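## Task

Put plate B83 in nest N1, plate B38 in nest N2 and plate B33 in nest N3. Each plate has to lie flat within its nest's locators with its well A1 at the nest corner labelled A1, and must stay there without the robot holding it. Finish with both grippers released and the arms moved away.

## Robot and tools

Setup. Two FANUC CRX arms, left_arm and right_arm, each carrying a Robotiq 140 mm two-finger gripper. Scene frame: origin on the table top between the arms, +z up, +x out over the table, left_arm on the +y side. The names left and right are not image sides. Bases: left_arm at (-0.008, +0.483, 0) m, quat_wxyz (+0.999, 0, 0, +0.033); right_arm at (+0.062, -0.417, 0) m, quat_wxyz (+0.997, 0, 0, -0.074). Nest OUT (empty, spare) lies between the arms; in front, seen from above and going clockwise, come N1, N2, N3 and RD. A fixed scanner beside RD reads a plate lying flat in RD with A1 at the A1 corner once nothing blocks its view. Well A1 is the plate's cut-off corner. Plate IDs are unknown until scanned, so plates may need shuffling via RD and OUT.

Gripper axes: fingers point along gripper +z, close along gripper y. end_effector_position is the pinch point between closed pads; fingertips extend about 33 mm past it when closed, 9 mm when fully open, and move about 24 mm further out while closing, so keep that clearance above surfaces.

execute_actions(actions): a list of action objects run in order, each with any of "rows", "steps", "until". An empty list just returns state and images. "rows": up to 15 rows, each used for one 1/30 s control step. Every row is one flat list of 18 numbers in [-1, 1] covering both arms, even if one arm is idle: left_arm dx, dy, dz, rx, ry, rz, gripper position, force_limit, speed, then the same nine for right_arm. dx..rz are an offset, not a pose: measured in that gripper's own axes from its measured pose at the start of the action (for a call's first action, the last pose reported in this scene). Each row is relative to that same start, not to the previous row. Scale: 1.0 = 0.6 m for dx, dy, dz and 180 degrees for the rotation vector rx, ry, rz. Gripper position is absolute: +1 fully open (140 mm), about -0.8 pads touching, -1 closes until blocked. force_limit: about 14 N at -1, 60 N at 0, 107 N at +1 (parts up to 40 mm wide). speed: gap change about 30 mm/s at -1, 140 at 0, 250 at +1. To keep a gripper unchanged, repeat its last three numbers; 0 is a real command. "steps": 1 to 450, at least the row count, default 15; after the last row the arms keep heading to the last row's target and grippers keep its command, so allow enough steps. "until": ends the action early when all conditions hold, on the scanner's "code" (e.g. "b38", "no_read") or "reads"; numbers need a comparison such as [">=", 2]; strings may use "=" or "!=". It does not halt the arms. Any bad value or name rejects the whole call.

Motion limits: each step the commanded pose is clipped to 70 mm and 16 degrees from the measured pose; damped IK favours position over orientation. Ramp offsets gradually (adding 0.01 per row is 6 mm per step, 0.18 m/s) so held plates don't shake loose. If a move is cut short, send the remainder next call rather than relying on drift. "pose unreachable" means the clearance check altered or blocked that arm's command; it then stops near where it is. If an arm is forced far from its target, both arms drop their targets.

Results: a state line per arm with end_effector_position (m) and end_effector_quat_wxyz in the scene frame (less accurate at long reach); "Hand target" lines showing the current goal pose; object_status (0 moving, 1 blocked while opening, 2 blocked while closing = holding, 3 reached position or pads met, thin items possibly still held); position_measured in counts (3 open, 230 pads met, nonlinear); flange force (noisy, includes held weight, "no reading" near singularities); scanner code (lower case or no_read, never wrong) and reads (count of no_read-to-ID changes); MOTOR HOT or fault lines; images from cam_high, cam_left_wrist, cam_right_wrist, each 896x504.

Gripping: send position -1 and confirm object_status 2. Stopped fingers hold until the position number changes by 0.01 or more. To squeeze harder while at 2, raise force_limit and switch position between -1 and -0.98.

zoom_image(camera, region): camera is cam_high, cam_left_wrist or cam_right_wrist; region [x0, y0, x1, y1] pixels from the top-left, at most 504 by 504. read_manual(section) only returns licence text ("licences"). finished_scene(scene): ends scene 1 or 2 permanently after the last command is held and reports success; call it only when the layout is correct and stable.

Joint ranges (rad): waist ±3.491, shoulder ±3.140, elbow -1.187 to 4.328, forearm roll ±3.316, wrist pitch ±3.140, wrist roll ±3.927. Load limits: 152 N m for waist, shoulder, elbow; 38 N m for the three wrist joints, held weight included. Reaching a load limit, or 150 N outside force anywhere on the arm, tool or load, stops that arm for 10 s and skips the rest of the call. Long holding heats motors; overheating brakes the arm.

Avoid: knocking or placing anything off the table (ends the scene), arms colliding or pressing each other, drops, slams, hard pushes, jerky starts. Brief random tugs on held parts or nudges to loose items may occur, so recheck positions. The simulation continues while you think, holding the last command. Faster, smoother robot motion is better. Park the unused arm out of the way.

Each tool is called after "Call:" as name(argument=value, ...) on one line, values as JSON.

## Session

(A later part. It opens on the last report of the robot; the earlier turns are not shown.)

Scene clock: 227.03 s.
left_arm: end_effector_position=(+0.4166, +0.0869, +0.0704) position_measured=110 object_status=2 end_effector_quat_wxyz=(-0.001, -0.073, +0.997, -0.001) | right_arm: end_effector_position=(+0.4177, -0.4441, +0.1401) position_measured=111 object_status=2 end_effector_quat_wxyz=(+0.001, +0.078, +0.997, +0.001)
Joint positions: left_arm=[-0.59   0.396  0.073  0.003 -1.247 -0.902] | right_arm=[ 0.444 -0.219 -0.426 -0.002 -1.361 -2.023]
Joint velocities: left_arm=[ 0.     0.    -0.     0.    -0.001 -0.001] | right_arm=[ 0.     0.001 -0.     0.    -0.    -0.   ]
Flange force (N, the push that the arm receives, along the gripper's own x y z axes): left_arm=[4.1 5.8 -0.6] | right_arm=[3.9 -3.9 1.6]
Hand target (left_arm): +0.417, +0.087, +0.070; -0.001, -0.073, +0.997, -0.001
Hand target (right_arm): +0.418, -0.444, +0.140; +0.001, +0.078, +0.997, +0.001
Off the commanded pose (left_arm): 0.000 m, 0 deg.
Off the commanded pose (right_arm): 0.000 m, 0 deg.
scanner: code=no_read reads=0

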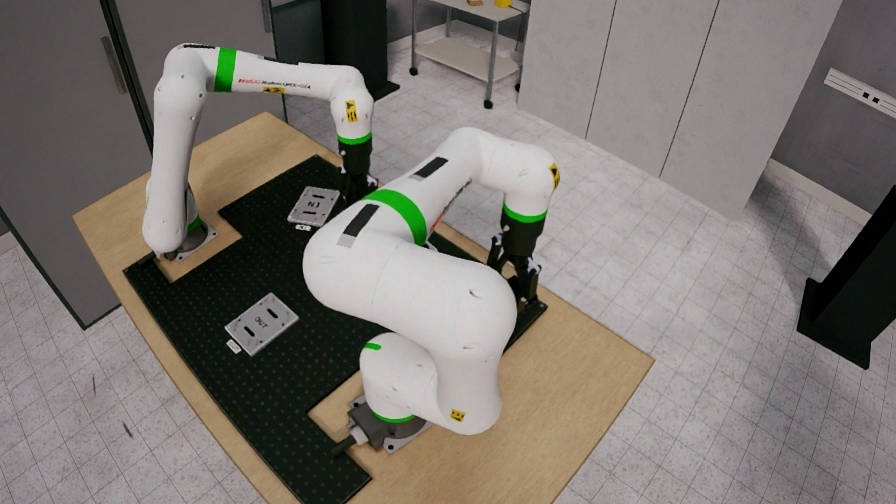

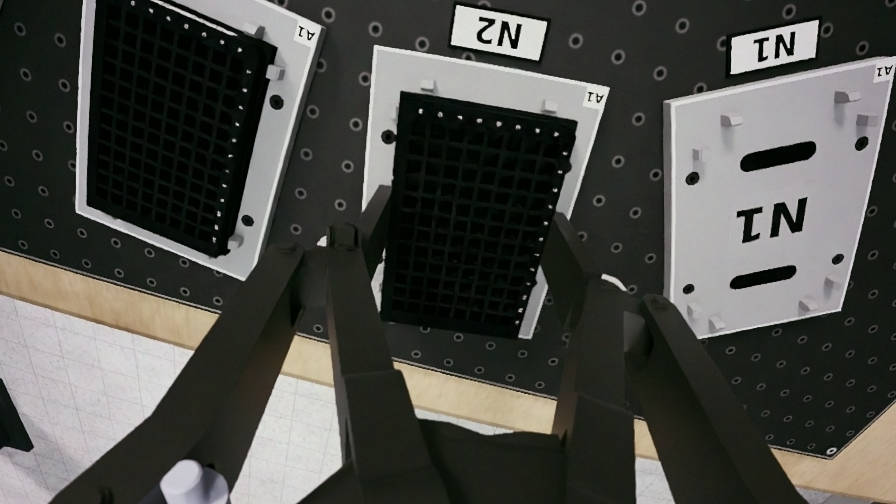

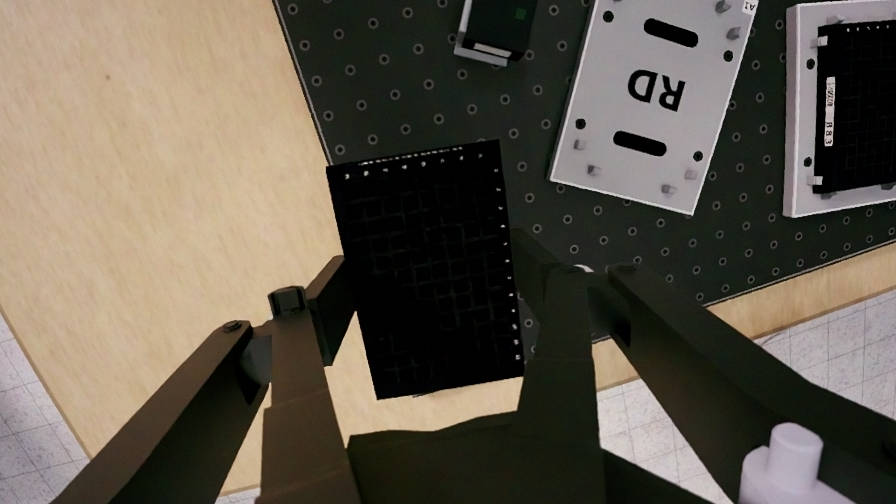

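Call:
execute_actions(actions=[{"rows":[[0.0006,-0.0011,0,0,0,0.002,-0.98,0.2,-0.7,0,0,0,0,0,0,-0.98,0.2,-0.7],[0.0006,-0.0011,0.001,0,0,0.002,-0.98,0.2,-0.7,0,0,0,0,0,0,-0.98,0.2,-0.7],[0.0006,-0.0011,0.003,0,0,0.002,-0.98,0.2,-0.7,0,0,0,0,0,0,-0.98,0.2,-0.7],[0.0006,-0.0011,0.005,0,0,0.002,-0.98,0.2,-0.7,0,0,0,0,0,0,-0.98,0.2,-0.7],[0.0006,-0.0011,0.007,0,0,0.002,-0.98,0.2,-0.7,0,0,0,0,0,0,-0.98,0.2,-0.7],[0.0006,-0.0011,0.009,0,0,0.002,-0.98,0.2,-0.7,0,0,0,0,0,0,-0.98,0.2,-0.7],[0.0006,-0.0011,0.011,0,0,0.002,-0.98,0.2,-0.7,0,0,0,0,0,0,-0.98,0.2,-0.7],[0.0006,-0.0011,0.013,0,0,0.002,-0.98,0.2,-0.7,0,0,0,0,0,0,-0.98,0.2,-0.7],[0.0006,-0.0011,0.015,0,0,0.002,-0.98,0.2,-0.7,0,0,0,0,0,0,-0.98,0.2,-0.7],[0.0006,-0.0011,0.017,0,0,0.002,-0.98,0.2,-0.7,0,0,0,0,0,0,-0.98,0.2,-0.7],[0.0006,-0.0011,0.019,0,0,0.002,-0.98,0.2,-0.7,0,0,0,0,0,0,-0.98,0.2,-0.7],[0.0006,-0.0011,0.0207,0,0,0.002,-0.98,0.2,-0.7,0,0,0,0,0,0,-0.98,0.2,-0.7]],"steps":22}])

Call:
zoom_image(camera="cam_left_wrist", region=[350, 30, 630, 310])

Scene clock: 239.20 s.
left_arm: end_effector_position=(+0.4163, +0.0862, +0.0580) position_measured=110 object_status=2 end_effector_quat_wxyz=(-0.001, -0.070, +0.998, -0.001) | right_arm: end_effector_position=(+0.4177, -0.4441, +0.1401) position_measured=111 object_status=2 end_effector_quat_wxyz=(+0.001, +0.078, +0.997, +0.001)
Joint positions: left_arm=[-0.591  0.407  0.057  0.003 -1.221 -0.907] | right_arm=[ 0.444 -0.219 -0.426 -0.002 -1.361 -2.023]
Joint velocities: left_arm=[ 0.     0.     0.     0.    -0.001 -0.003] | right_arm=[ 0.001 -0.    -0.001 -0.     0.    -0.001]
Flange force (N, the push that the arm receives, along the gripper's own x y z axes): left_arm=[5.4 5.7 1.7] | right_arm=[9.3 -5.8 1.3]
Hand target (left_arm): +0.416, +0.086, +0.058; -0.001, -0.070, +0.998, -0.001
Hand target (right_arm): +0.418, -0.444, +0.140; +0.001, +0.078, +0.997, +0.001
Off the commanded pose (left_arm): 0.000 m, 0 deg.
Off the commanded pose (right_arm): 0.000 m, 0 deg.
scanner: code=no_read reads=0

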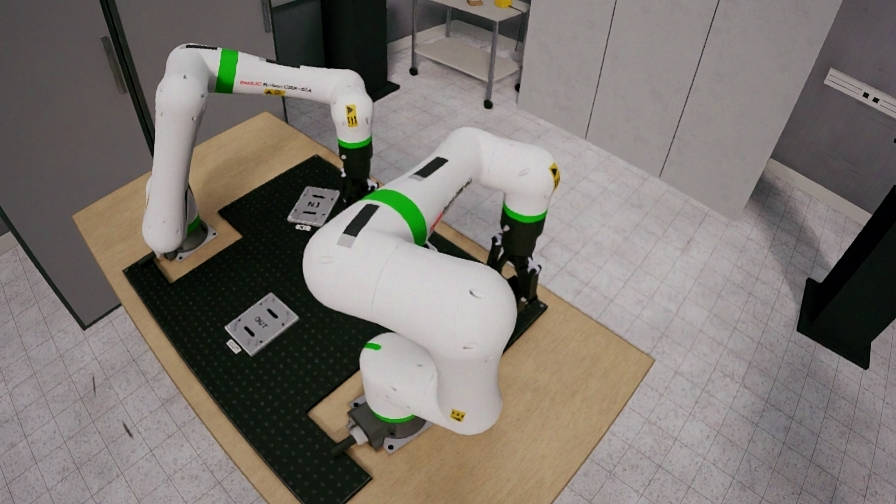

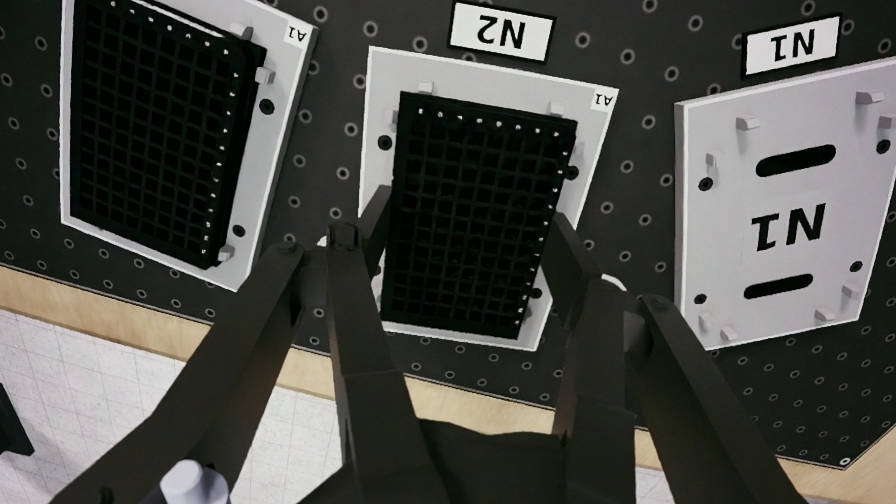

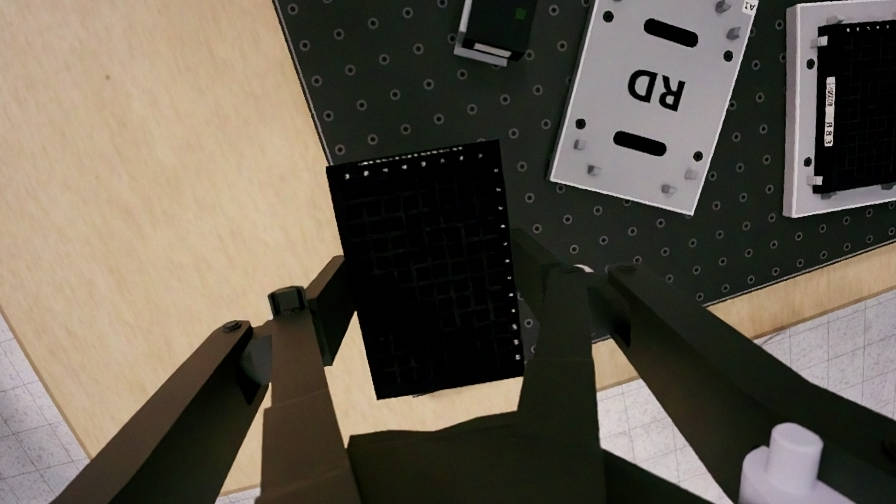

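Region (350, 30, 630, 310) of cam_left_wrist's 896x504 image, scaled by 1.800, with more detail than that image has.

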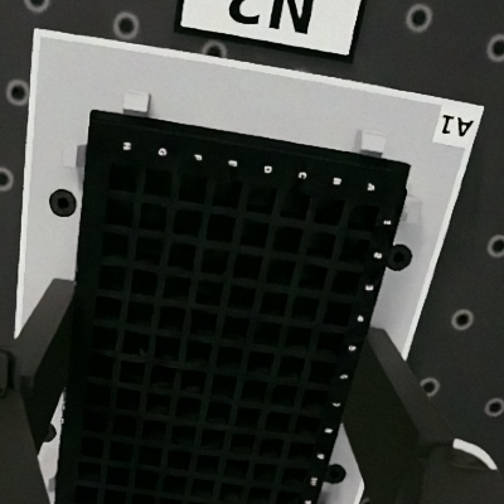

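Call:
execute_actions(actions=[{"rows":[[0,0,0.001,0,0,0,-0.98,0.2,-0.7,0,0,0,0,0,0,-0.98,0.2,-0.7],[0,0,0.002,0,0,0,-0.98,0.2,-0.7,0,0,0,0,0,0,-0.98,0.2,-0.7],[0,0,0.0025,0,0,0,-0.98,0.2,-0.7,0,0,0,0,0,0,-0.98,0.2,-0.7]],"steps":10},{"rows":[[0,0,0,0,0,0,0.4,0,-0.7,0,0,0,0,0,0,-0.98,0.2,-0.7]],"steps":12},{"rows":[[0,0,-0.01,0,0,0,0.4,0,-0.7,0,0,0,0,0,0,-0.98,0.2,-0.7],[0,0,-0.02,0,0,0,0.4,0,-0.7,0,0,0,0,0,0,-0.98,0.2,-0.7],[0,0,-0.03,0,0,0,0.4,0,-0.7,0,0,0,0,0,0,-0.98,0.2,-0.7],[0,0,-0.04,0,0,0,0.4,0,-0.7,0,0,0,0,0,0,-0.98,0.2,-0.7],[0,0,-0.04,0,0,0,0.4,0,-0.7,0,0,0,0,0,0,-0.98,0.2,-0.7],[0,0,-0.04,0,0,0,0.4,0,-0.7,0,0,0,0,0,0,-0.98,0.2,-0.7],[0,0,-0.04,0,0,0,0.4,0,-0.7,0,0,0,0,0,0,-0.98,0.2,-0.7],[0,0,-0.04,0,0,0,0.4,0,-0.7,0,0,0,0,0,0,-0.98,0.2,-0.7],[0,0,-0.04,0,0,0,0.4,0,-0.7,0,0,0,0,0,0,-0.98,0.2,-0.7],[0,0,-0.04,0,0,0,0.4,0,-0.7,0,0,0,0,0,0,-0.98,0.2,-0.7],[0,0,-0.04,0,0,0,0.4,0,-0.7,0,0,0,0,0,0,-0.98,0.2,-0.7],[0.004,-0.03,-0.04,0,0,0.01,0.4,0,-0.7,0,0,0,0,0,0,-0.98,0.2,-0.7],[0.01,-0.06,-0.04,0,0,0.02,0.4,0,-0.7,0,0,0,0,0,0,-0.98,0.2,-0.7],[0.015,-0.1,-0.04,0,0,0.03,0.4,0,-0.7,0,0,0,0,0,0,-0.98,0.2,-0.7],[0.0411,-0.2765,-0.0235,0,0,0.0867,0.4,0,-0.7,0,0,0,0,0,0,-0.98,0.2,-0.7]],"steps":48}])

Call:
zoom_image(camera="cam_left_wrist", region=[350, 30, 630, 310])

Scene clock: 258.43 s.
left_arm: end_effector_position=(+0.4151, -0.0815, +0.0705) position_measured=78 object_status=3 end_effector_quat_wxyz=(-0.001, +0.066, +0.998, -0.001) | right_arm: end_effector_position=(+0.4177, -0.4441, +0.1401) position_measured=111 object_status=2 end_effector_quat_wxyz=(+0.001, +0.078, +0.997, +0.001)
Joint positions: left_arm=[-0.807  0.715  0.556  0.002 -1.412 -0.962] | right_arm=[ 0.444 -0.219 -0.426 -0.002 -1.361 -2.023]
Joint velocities: left_arm=[ 0. -0.  0. -0. -0. -0.] | right_arm=[-0.001  0.     0.001 -0.001 -0.001  0.   ]
Flange force (N, the push that the arm receives, along the gripper's own x y z axes): left_arm=[9.9 8.1 2.3] | right_arm=[6.7 -3.4 2.2]
Flange force at the end of the 1st action (N, along the gripper's axes at the end of the call): left_arm=[7.6 3.5 1.3] | right_arm=[7.0 -0.8 1.7]
Flange force at the end of the 2nd action (N, along the gripper's axes at the end of the call): left_arm=[11.1 7.1 0.0] | right_arm=[10.6 -1.9 2.9]
Hand target (left_arm): +0.415, -0.081, +0.070; -0.001, +0.066, +0.998, -0.001
Hand target (right_arm): +0.418, -0.444, +0.140; +0.001, +0.078, +0.997, +0.001
Off the commanded pose (left_arm): 0.000 m, 0 deg.
Off the commanded pose (right_arm): 0.000 m, 0 deg.
scanner: code=no_read reads=0

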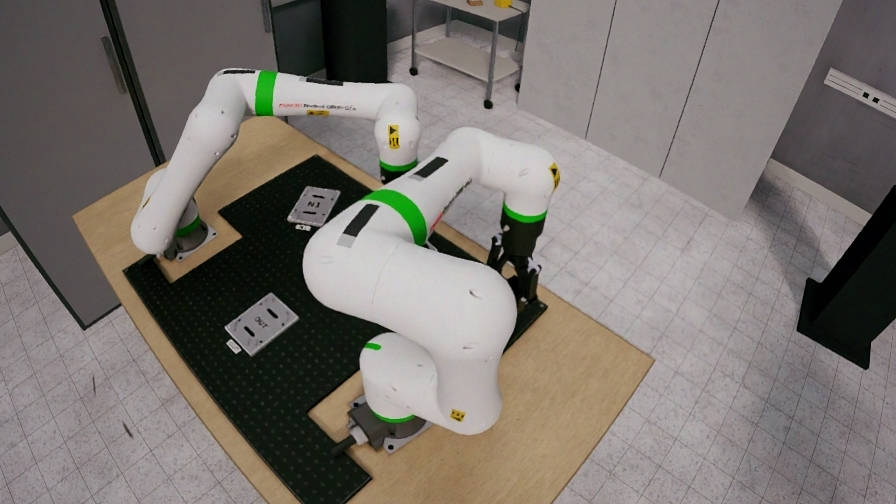

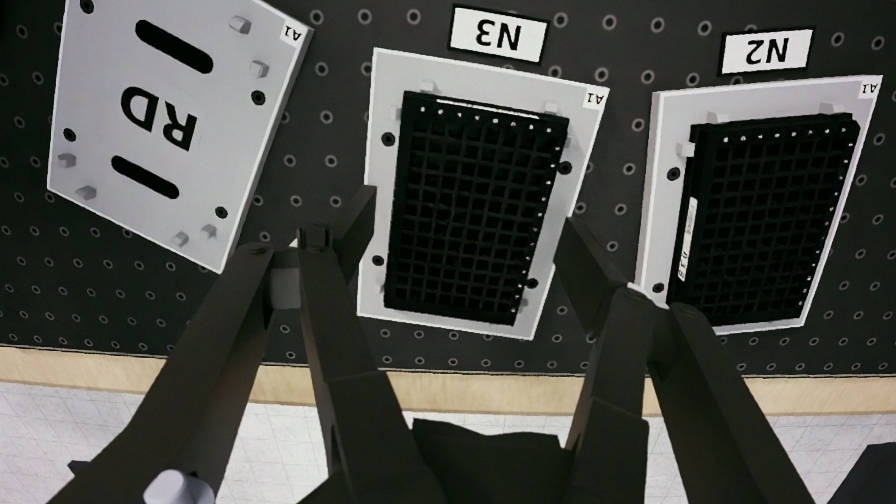

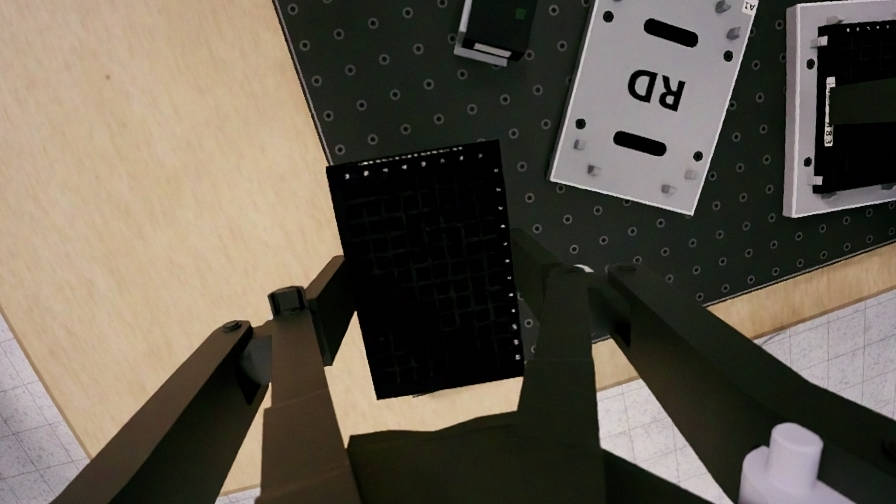

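Region (350, 30, 630, 310) of cam_left_wrist's 896x504 image, scaled by 1.800, with more detail than that image has.

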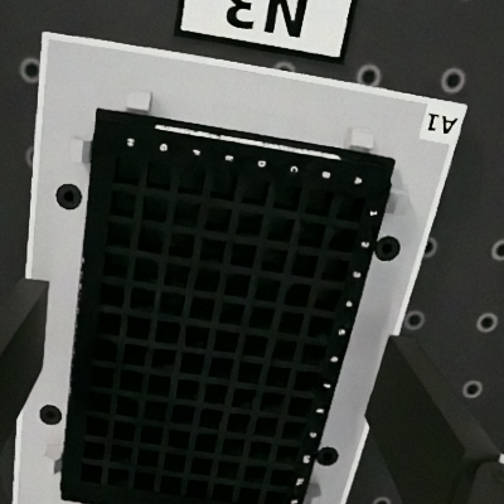

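Call:
execute_actions(actions=[{"rows":[[-0.0008,-0.0007,0.008,0,0,0,0.4,0,-0.7,0,0,0,0,0,0,-0.98,0.2,-0.7],[-0.0008,-0.0007,0.016,0,0,0,0.4,0,-0.7,0,0,0,0,0,0,-0.98,0.2,-0.7],[-0.0008,-0.0007,0.0248,0,0,0,0.4,0,-0.7,0,0,0,0,0,0,-0.98,0.2,-0.7]],"steps":17},{"rows":[[0,0,0,0,0,0,-1,-0.4,-0.7,0,0,0,0,0,0,-0.98,0.2,-0.7]],"steps":16},{"rows":[[0,0,-0.002,0,0,0,-1,-0.4,-0.7,0,0,0,0,0,0,-0.98,0.2,-0.7],[0,0,-0.004,0,0,0,-1,-0.4,-0.7,0,0,0,0,0,0,-0.98,0.2,-0.7],[0,0,-0.007,0,0,0,-1,-0.4,-0.7,0,0,0,0,0,0,-0.98,0.2,-0.7],[0,0,-0.011,0,0,0,-1,-0.4,-0.7,0,0,0,0,0,0,-0.98,0.2,-0.7],[0,0,-0.016,0,0,0,-1,-0.4,-0.7,0,0,0,0,0,0,-0.98,0.2,-0.7],[0,0,-0.022,0,0,0,-1,-0.4,-0.7,0,0,0,0,0,0,-0.98,0.2,-0.7],[0,0,-0.028,0,0,0,-1,-0.4,-0.7,0,0,0,0,0,0,-0.98,0.2,-0.7],[0,0,-0.035,0,0,0,-0.98,0.2,-0.7,0,0,0,0,0,0,-0.98,0.2,-0.7],[0,0,-0.042,0,0,0,-0.98,0.2,-0.7,0,0,0,0,0,0,-0.98,0.2,-0.7],[0,0,-0.05,0,0,0,-0.98,0.2,-0.7,0,0,0,0,0,0,-0.98,0.2,-0.7],[0,0,-0.058,0,0,0,-0.98,0.2,-0.7,0,0,0,0,0,0,-0.98,0.2,-0.7]],"steps":22}])

Scene clock: 271.30 s.
left_arm: end_effector_position=(+0.4155, -0.0820, +0.0904) position_measured=110 object_status=2 end_effector_quat_wxyz=(-0.001, +0.066, +0.998, -0.001) | right_arm: end_effector_position=(+0.4177, -0.4441, +0.1401) position_measured=111 object_status=2 end_effector_quat_wxyz=(+0.001, +0.078, +0.997, +0.001)
Joint positions: left_arm=[-0.808  0.709  0.593  0.002 -1.455 -0.962] | right_arm=[ 0.444 -0.219 -0.426 -0.002 -1.361 -2.023]
Joint velocities: left_arm=[-0.     0.001 -0.    -0.     0.     0.   ] | right_arm=[ 0.001 -0.     0.001  0.    -0.001 -0.   ]
Flange force (N, the push that the arm receives, along the gripper's own x y z axes): left_arm=[10.1 8.7 1.6] | right_arm=[12.7 -2.7 3.8]
Flange force at the end of the 1st action (N, along the gripper's axes at the end of the call): left_arm=[10.3 7.9 0.7] | right_arm=[7.2 -2.5 -1.2]
Flange force at the end of the 2nd action (N, along the gripper's axes at the end of the call): left_arm=[6.4 10.1 -19.5] | right_arm=[5.7 -2.5 2.1]
Hand target (left_arm): +0.415, -0.082, +0.090; -0.001, +0.066, +0.998, -0.001
Hand target (right_arm): +0.418, -0.444, +0.140; +0.001, +0.078, +0.997, +0.001
Off the commanded pose (left_arm): 0.000 m, 0 deg.
Off the commanded pose (right_arm): 0.000 m, 0 deg.
scanner: code=no_read reads=0

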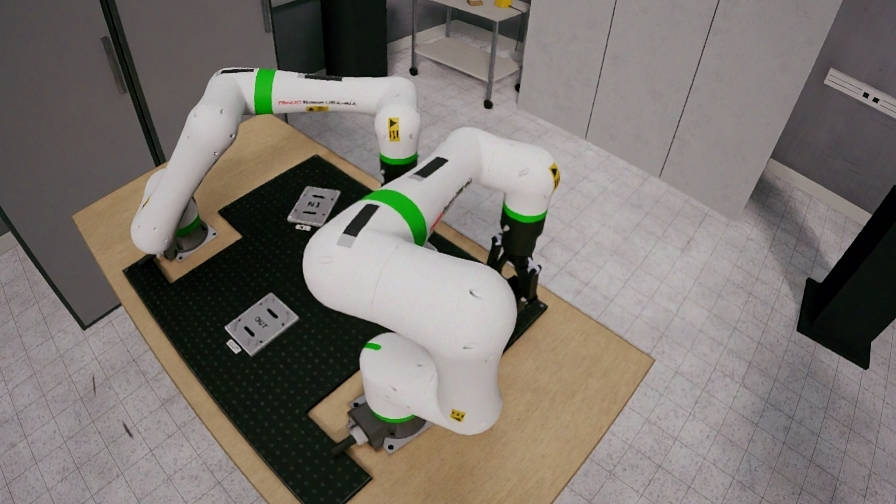

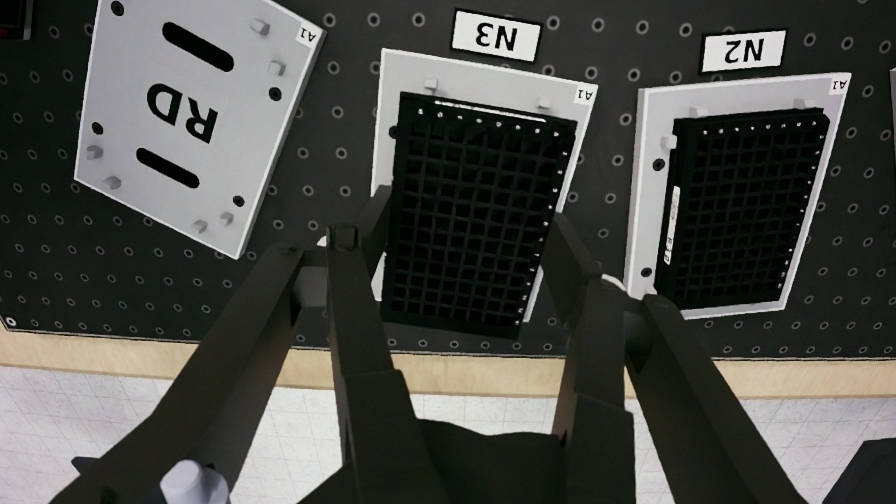

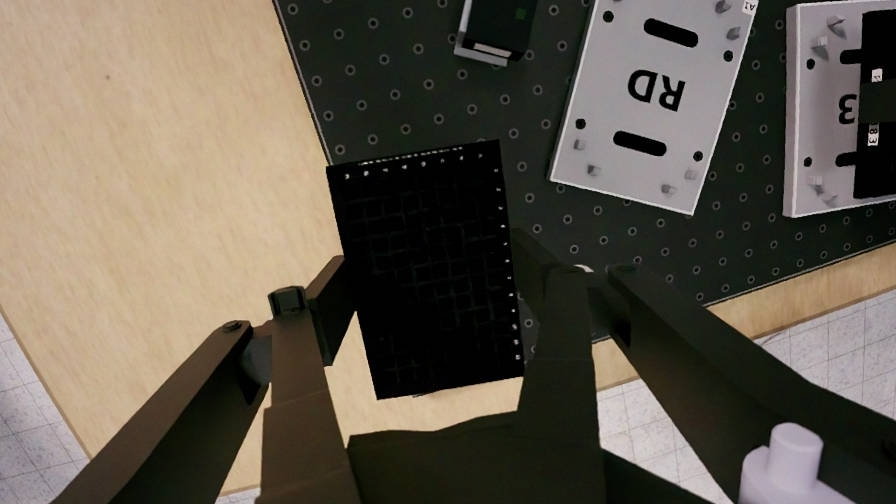

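Call:
execute_actions(actions=[{"rows":[[0.003,0.01,0,0,0,-0.004,-0.98,0.2,-0.7,0,0,0,0,0,0,-0.98,0.2,-0.7],[0.006,0.02,0,0,0,-0.008,-0.98,0.2,-0.7,0,0,0,0,0,0,-0.98,0.2,-0.7],[0.01,0.035,0,0,0,-0.013,-0.98,0.2,-0.7,0,0,0,0,0,0,-0.98,0.2,-0.7],[0.015,0.05,0,0,0,-0.02,-0.98,0.2,-0.7,0,0,0,0,0,0,-0.98,0.2,-0.7],[0.02,0.07,0,0,0,-0.027,-0.98,0.2,-0.7,0.002,0.01,0,0,0,0,-0.98,0.2,-0.7],[0.026,0.09,0,0,0,-0.035,-0.98,0.2,-0.7,0.003,0.02,0,0,0,0,-0.98,0.2,-0.7],[0.032,0.11,0,0,0,-0.042,-0.98,0.2,-0.7,0.005,0.03,0,0,0,0,-0.98,0.2,-0.7],[0.038,0.13,0,0,0,-0.05,-0.98,0.2,-0.7,0.007,0.045,0,0,0,0,-0.98,0.2,-0.7],[0.045,0.155,0,0,0,-0.06,-0.98,0.2,-0.7,0.01,0.06,0,0,0,0,-0.98,0.2,-0.7],[0.052,0.18,0,0,0,-0.07,-0.98,0.2,-0.7,0.013,0.08,0,0,0,0,-0.98,0.2,-0.7],[0.06,0.205,0,0,0,-0.08,-0.98,0.2,-0.7,0.017,0.1,0,0,0,0,-0.98,0.2,-0.7],[0.067,0.23,0,0,0,-0.09,-0.98,0.2,-0.7,0.02,0.12,0,0,0,0,-0.98,0.2,-0.7],[0.074,0.255,0,0,0,-0.1,-0.98,0.2,-0.7,0.023,0.14,0,0,0,0,-0.98,0.2,-0.7],[0.081,0.28,0,0,0,-0.11,-0.98,0.2,-0.7,0.027,0.16,0,0,0,0,-0.98,0.2,-0.7],[0.1609,0.5557,0,0,0,-0.214,-0.98,0.2,-0.7,0.0994,0.5958,0.0835,0,0,0,-0.98,0.2,-0.7]],"steps":60},{"rows":[[0,0,0.01,0,0,0,-0.98,0.2,-0.7,0,0,0.01,0,0,0,-0.98,0.2,-0.7],[0,0,0.02,0,0,0,-0.98,0.2,-0.7,0,0,0.02,0,0,0,-0.98,0.2,-0.7],[0,0,0.033,0,0,0,-0.98,0.2,-0.7,0,0,0.0335,0,0,0,-0.98,0.2,-0.7]],"steps":16}])

Call:
zoom_image(camera="cam_left_wrist", region=[350, 30, 630, 310])

Call:
zoom_image(camera="cam_right_wrist", region=[280, 90, 560, 370])

Scene clock: 289.60 s.
left_arm: end_effector_position=(+0.3638, +0.2612, +0.0708) position_measured=110 object_status=2 end_effector_quat_wxyz=(-0.001, -0.267, +0.964, -0.001) | right_arm: end_effector_position=(+0.4128, -0.0814, +0.0702) position_measured=111 object_status=2 end_effector_quat_wxyz=(+0.001, +0.078, +0.997, +0.001)
Joint positions: left_arm=[-0.297  0.041 -0.36   0.003 -1.17  -0.801] | right_arm=[ 1.183  0.169 -0.218  0.    -1.181 -2.762]
Joint velocities: left_arm=[-0.     0.001  0.     0.     0.    -0.   ] | right_arm=[-0.    -0.     0.     0.001 -0.001  0.   ]
Flange force (N, the push that the arm receives, along the gripper's own x y z axes): left_arm=[3.4 2.0 1.4] | right_arm=[0.8 -1.8 -0.6]
Flange force at the end of the 1st action (N, along the gripper's axes at the end of the call): left_arm=[2.2 1.5 0.5] | right_arm=[3.9 -6.2 3.1]
Hand target (left_arm): +0.364, +0.261, +0.071; -0.001, -0.267, +0.964, -0.001
Hand target (right_arm): +0.413, -0.081, +0.070; +0.001, +0.078, +0.997, +0.001
Off the commanded pose (left_arm): 0.000 m, 0 deg.
Off the commanded pose (right_arm): 0.000 m, 0 deg.
scanner: code=no_read reads=0

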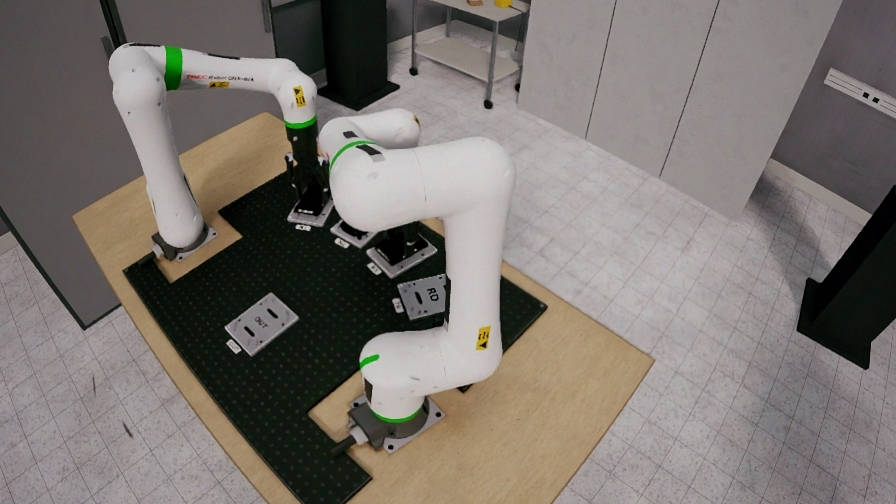

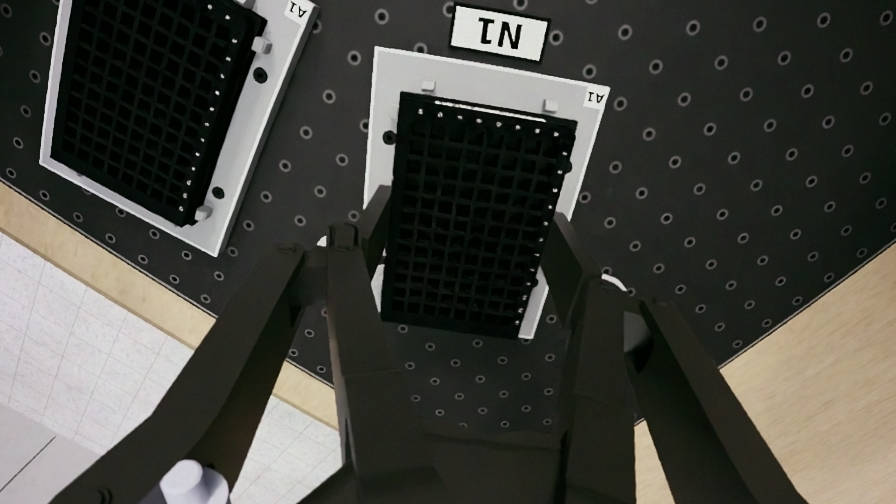

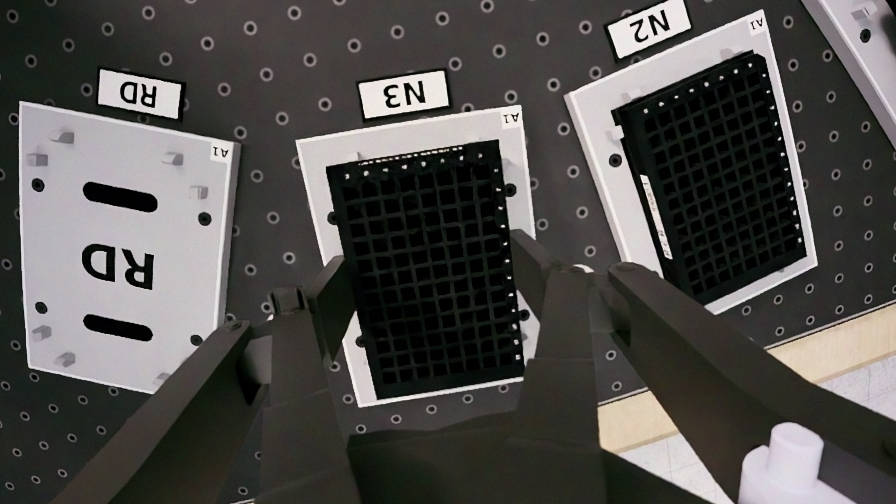

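Region (350, 30, 630, 310) of cam_left_wrist's 896x504 image, scaled by 1.800, with more detail than that image has.

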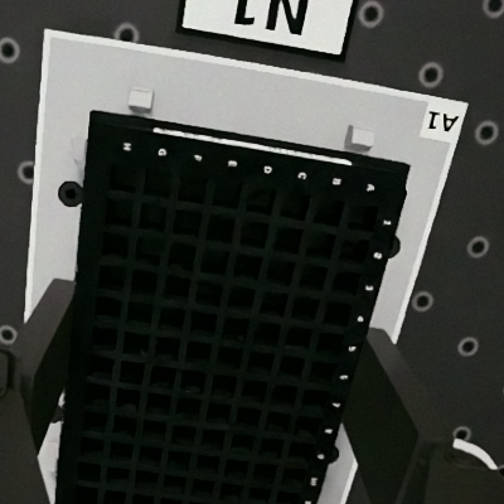

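Region (280, 90, 560, 370) of cam_right_wrist's 896x504 image, scaled by 1.800, with more detail than that image has.

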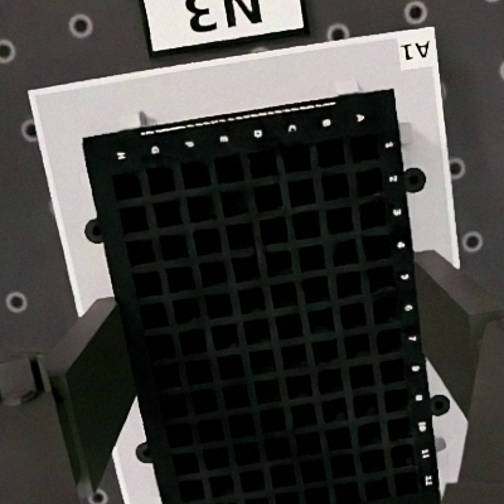

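Call:
execute_actions(actions=[{"rows":[[0.0005,0.0002,0,0,0,0,-0.98,0.2,-0.7,-0.0027,0,0,0,0,0,-0.98,0.2,-0.7],[0.0005,0.0002,0,0,0,0,-0.98,0.2,-0.7,-0.0027,0,0,0,0,0,-0.98,0.2,-0.7],[0.0005,0.0002,0.001,0,0,0,-0.98,0.2,-0.7,-0.0027,0,0.001,0,0,0,-0.98,0.2,-0.7],[0.0005,0.0002,0.003,0,0,0,-0.98,0.2,-0.7,-0.0027,0,0.003,0,0,0,-0.98,0.2,-0.7],[0.0005,0.0002,0.005,0,0,0,-0.98,0.2,-0.7,-0.0027,0,0.005,0,0,0,-0.98,0.2,-0.7],[0.0005,0.0002,0.007,0,0,0,-0.98,0.2,-0.7,-0.0027,0,0.007,0,0,0,-0.98,0.2,-0.7],[0.0005,0.0002,0.009,0,0,0,-0.98,0.2,-0.7,-0.0027,0,0.009,0,0,0,-0.98,0.2,-0.7],[0.0005,0.0002,0.011,0,0,0,-0.98,0.2,-0.7,-0.0027,0,0.011,0,0,0,-0.98,0.2,-0.7],[0.0005,0.0002,0.013,0,0,0,-0.98,0.2,-0.7,-0.0027,0,0.013,0,0,0,-0.98,0.2,-0.7],[0.0005,0.0002,0.015,0,0,0,-0.98,0.2,-0.7,-0.0027,0,0.015,0,0,0,-0.98,0.2,-0.7],[0.0005,0.0002,0.017,0,0,0,-0.98,0.2,-0.7,-0.0027,0,0.017,0,0,0,-0.98,0.2,-0.7],[0.0005,0.0002,0.019,0,0,0,-0.98,0.2,-0.7,-0.0027,0,0.019,0,0,0,-0.98,0.2,-0.7],[0.0005,0.0002,0.021,0,0,0,-0.98,0.2,-0.7,-0.0027,0,0.021,0,0,0,-0.98,0.2,-0.7],[0.0005,0.0002,0.0225,0,0,0,-0.98,0.2,-0.7,-0.0027,0,0.022,0,0,0,-0.98,0.2,-0.7],[0.0005,0.0002,0.0235,0,0,0,-0.98,0.2,-0.7,-0.0027,0,0.023,0,0,0,-0.98,0.2,-0.7]],"steps":24}])

Scene clock: 303.73 s.
left_arm: end_effector_position=(+0.3634, +0.2611, +0.0567) position_measured=110 object_status=2 end_effector_quat_wxyz=(-0.001, -0.267, +0.964, -0.001) | right_arm: end_effector_position=(+0.4145, -0.0817, +0.0564) position_measured=111 object_status=2 end_effector_quat_wxyz=(+0.001, +0.078, +0.997, +0.001)
Joint positions: left_arm=[-0.298  0.055 -0.38   0.003 -1.135 -0.8  ] | right_arm=[ 1.179  0.185 -0.234  0.    -1.149 -2.759]
Joint velocities: left_arm=[ 0.  0.  0.  0. -0. -0.] | right_arm=[ 0.     0.001 -0.001  0.     0.     0.   ]
Flange force (N, the push that the arm receives, along the gripper's own x y z axes): left_arm=[4.9 4.2 -0.3] | right_arm=[0.8 -4.2 -1.0]
Hand target (left_arm): +0.363, +0.261, +0.057; -0.001, -0.267, +0.964, -0.001
Hand target (right_arm): +0.414, -0.082, +0.056; +0.001, +0.078, +0.997, +0.001
Off the commanded pose (left_arm): 0.000 m, 0 deg.
Off the commanded pose (right_arm): 0.000 m, 0 deg.
scanner: code=no_read reads=0

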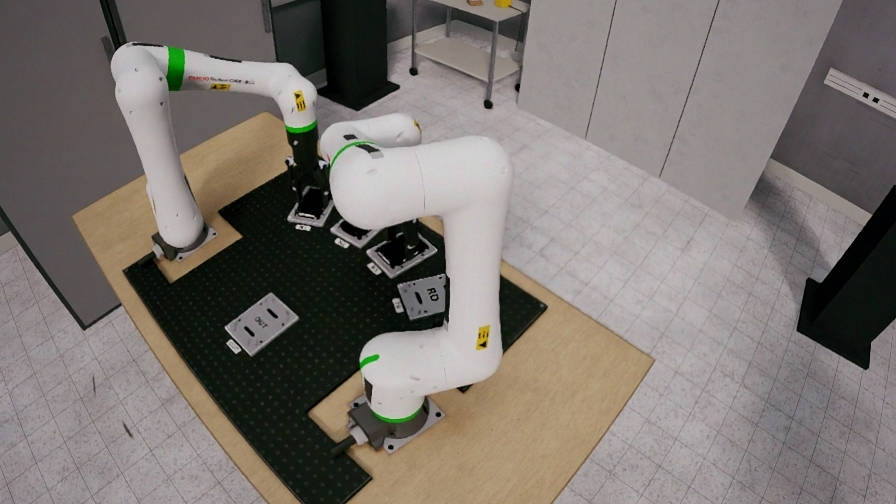

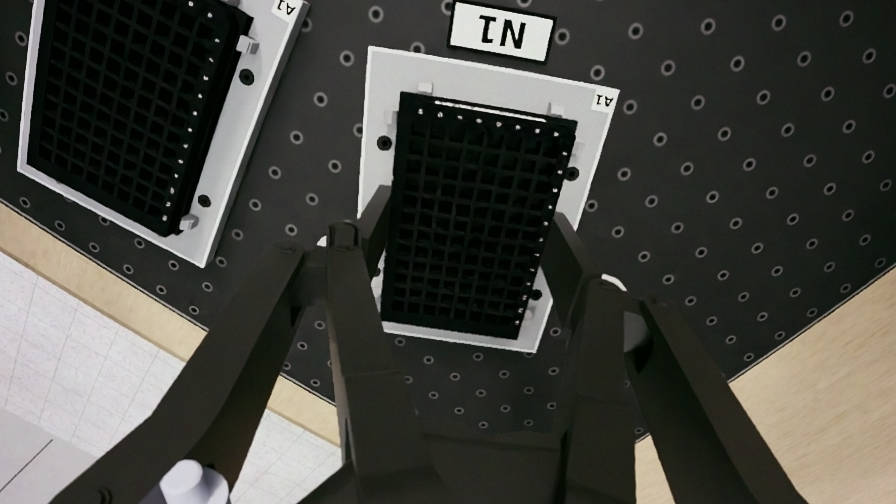

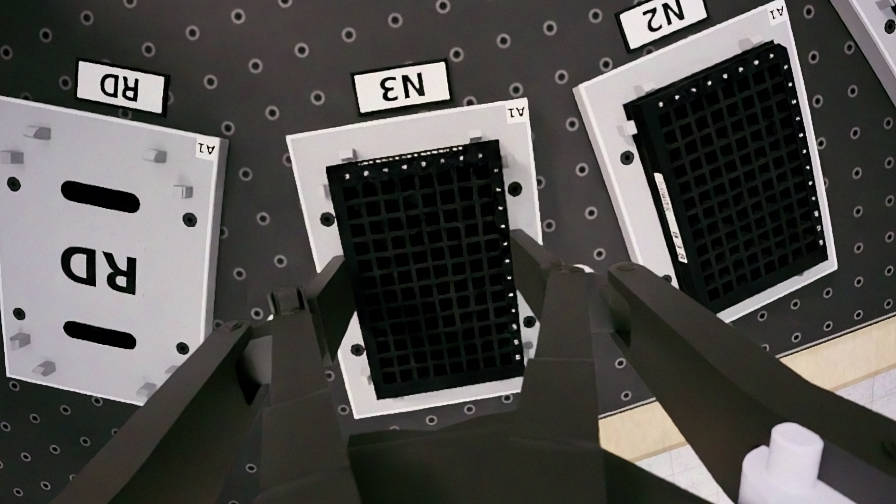

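Call:
execute_actions(actions=[{"rows":[[0,0,0.0007,0,0,0,-0.98,0.2,-0.7,0,0,0.0007,0,0,0,-0.98,0.2,-0.7],[0,0,0.0007,0,0,0,-0.98,0.2,-0.7,0,0,0.0007,0,0,0,-0.98,0.2,-0.7],[0,0,0.0007,0,0,0,-0.98,0.2,-0.7,0,0,0.0007,0,0,0,-0.98,0.2,-0.7],[0,0,0.0007,0,0,0,0.4,0,-0.7,0,0,0.0007,0,0,0,0.4,0,-0.7]],"steps":15},{"rows":[[0,0,-0.01,0,0,0,0.4,0,-0.7,0,0,-0.01,0,0,0,0.4,0,-0.7],[0,0,-0.025,0,0,0,0.4,0,-0.7,0,0,-0.025,0,0,0,0.4,0,-0.7],[0,0,-0.045,0,0,0,0.4,0,-0.7,0,0,-0.045,0,0,0,0.4,0,-0.7],[0,0,-0.07,0,0,0,0.4,0,-0.7,0,0,-0.07,0,0,0,0.4,0,-0.7],[0,0,-0.1,0,0,0,0.4,0,-0.7,0,0,-0.1,0,0,0,0.4,0,-0.7],[0,0,-0.1,0,0,0,0.4,0,-0.7,0,0,-0.1,0,0,0,0.4,0,-0.7],[0,0,-0.1,0,0,0,0.4,0,-0.7,0,0,-0.1,0,0,0,0.4,0,-0.7],[0,0,-0.12,0,0,0,0.4,0,-0.7,0,0,-0.12,0,0,0,0.4,0,-0.7],[0,0,-0.14,0,0,0,0.4,0,-0.7,0,0,-0.14,0,0,0,0.4,0,-0.7],[0,0,-0.16,0,0,0,0.4,0,-0.7,0,0,-0.16,0,0,0,0.4,0,-0.7],[0,0.15,-0.3,0,0,0,0.4,0,-0.7,0,-0.2,-0.3,0,0,0,0.4,0,-0.7]],"steps":40}])

Scene clock: 315.37 s.
left_arm: end_effector_position=(+0.3174, +0.3385, +0.2364) position_measured=78 object_status=3 end_effector_quat_wxyz=(-0.001, -0.267, +0.964, -0.001) | right_arm: end_effector_position=(+0.3962, -0.2001, +0.2359) position_measured=78 object_status=3 end_effector_quat_wxyz=(+0.001, +0.078, +0.997, +0.001)
Joint positions: left_arm=[-0.108 -0.243 -0.221  0.003 -1.593 -0.99 ] | right_arm=[ 1.056 -0.132 -0.13  -0.    -1.571 -2.635]
Joint velocities: left_arm=[ 0.     0.001 -0.    -0.    -0.001 -0.001] | right_arm=[ 0.    -0.001  0.     0.002 -0.    -0.   ]
Flange force (N, the push that the arm receives, along the gripper's own x y z axes): left_arm=[1.8 0.6 0.7] | right_arm=[5.7 -5.4 1.4]
Flange force at the end of the 1st action (N, along the gripper's axes at the end of the call): left_arm=[3.1 4.6 0.8] | right_arm=[1.4 -3.5 0.4]
Hand target (left_arm): +0.317, +0.339, +0.236; -0.001, -0.267, +0.964, -0.001
Hand target (right_arm): +0.396, -0.200, +0.236; +0.001, +0.078, +0.997, +0.001
Off the commanded pose (left_arm): 0.000 m, 0 deg.
Off the commanded pose (right_arm): 0.001 m, 0 deg.
scanner: code=no_read reads=0

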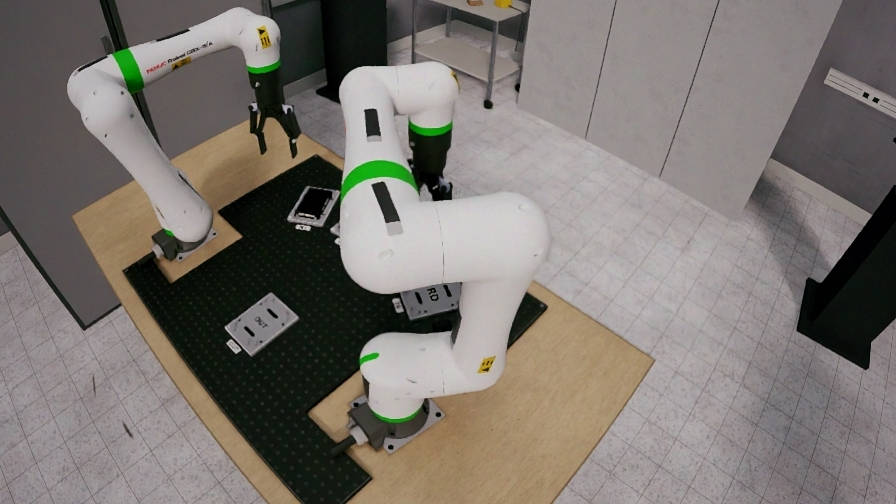

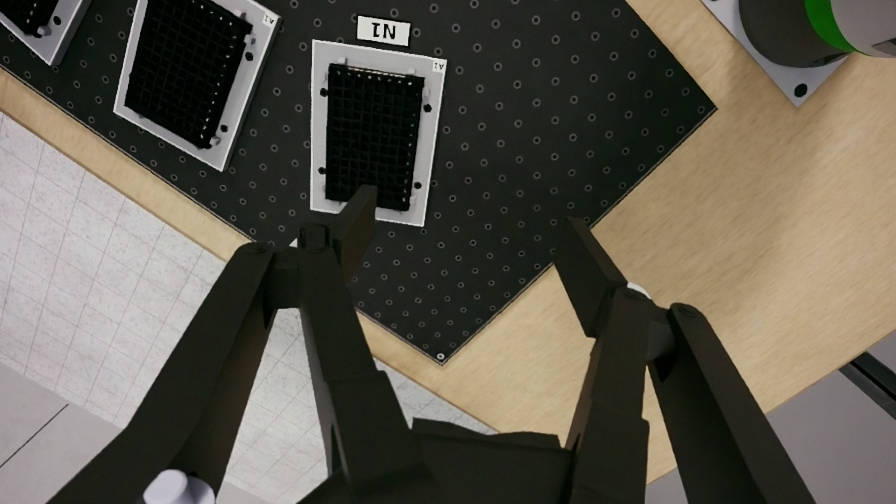

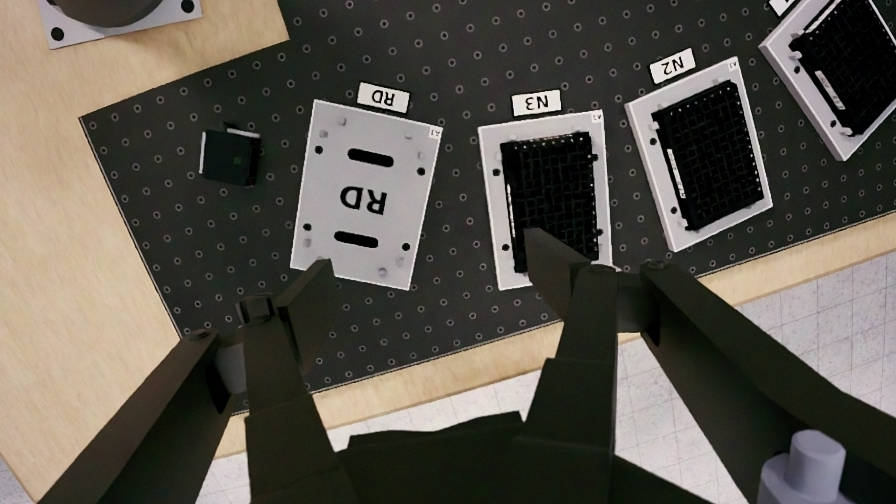

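Call:
finished_scene(scene=1)

The scene is finished: the task was done.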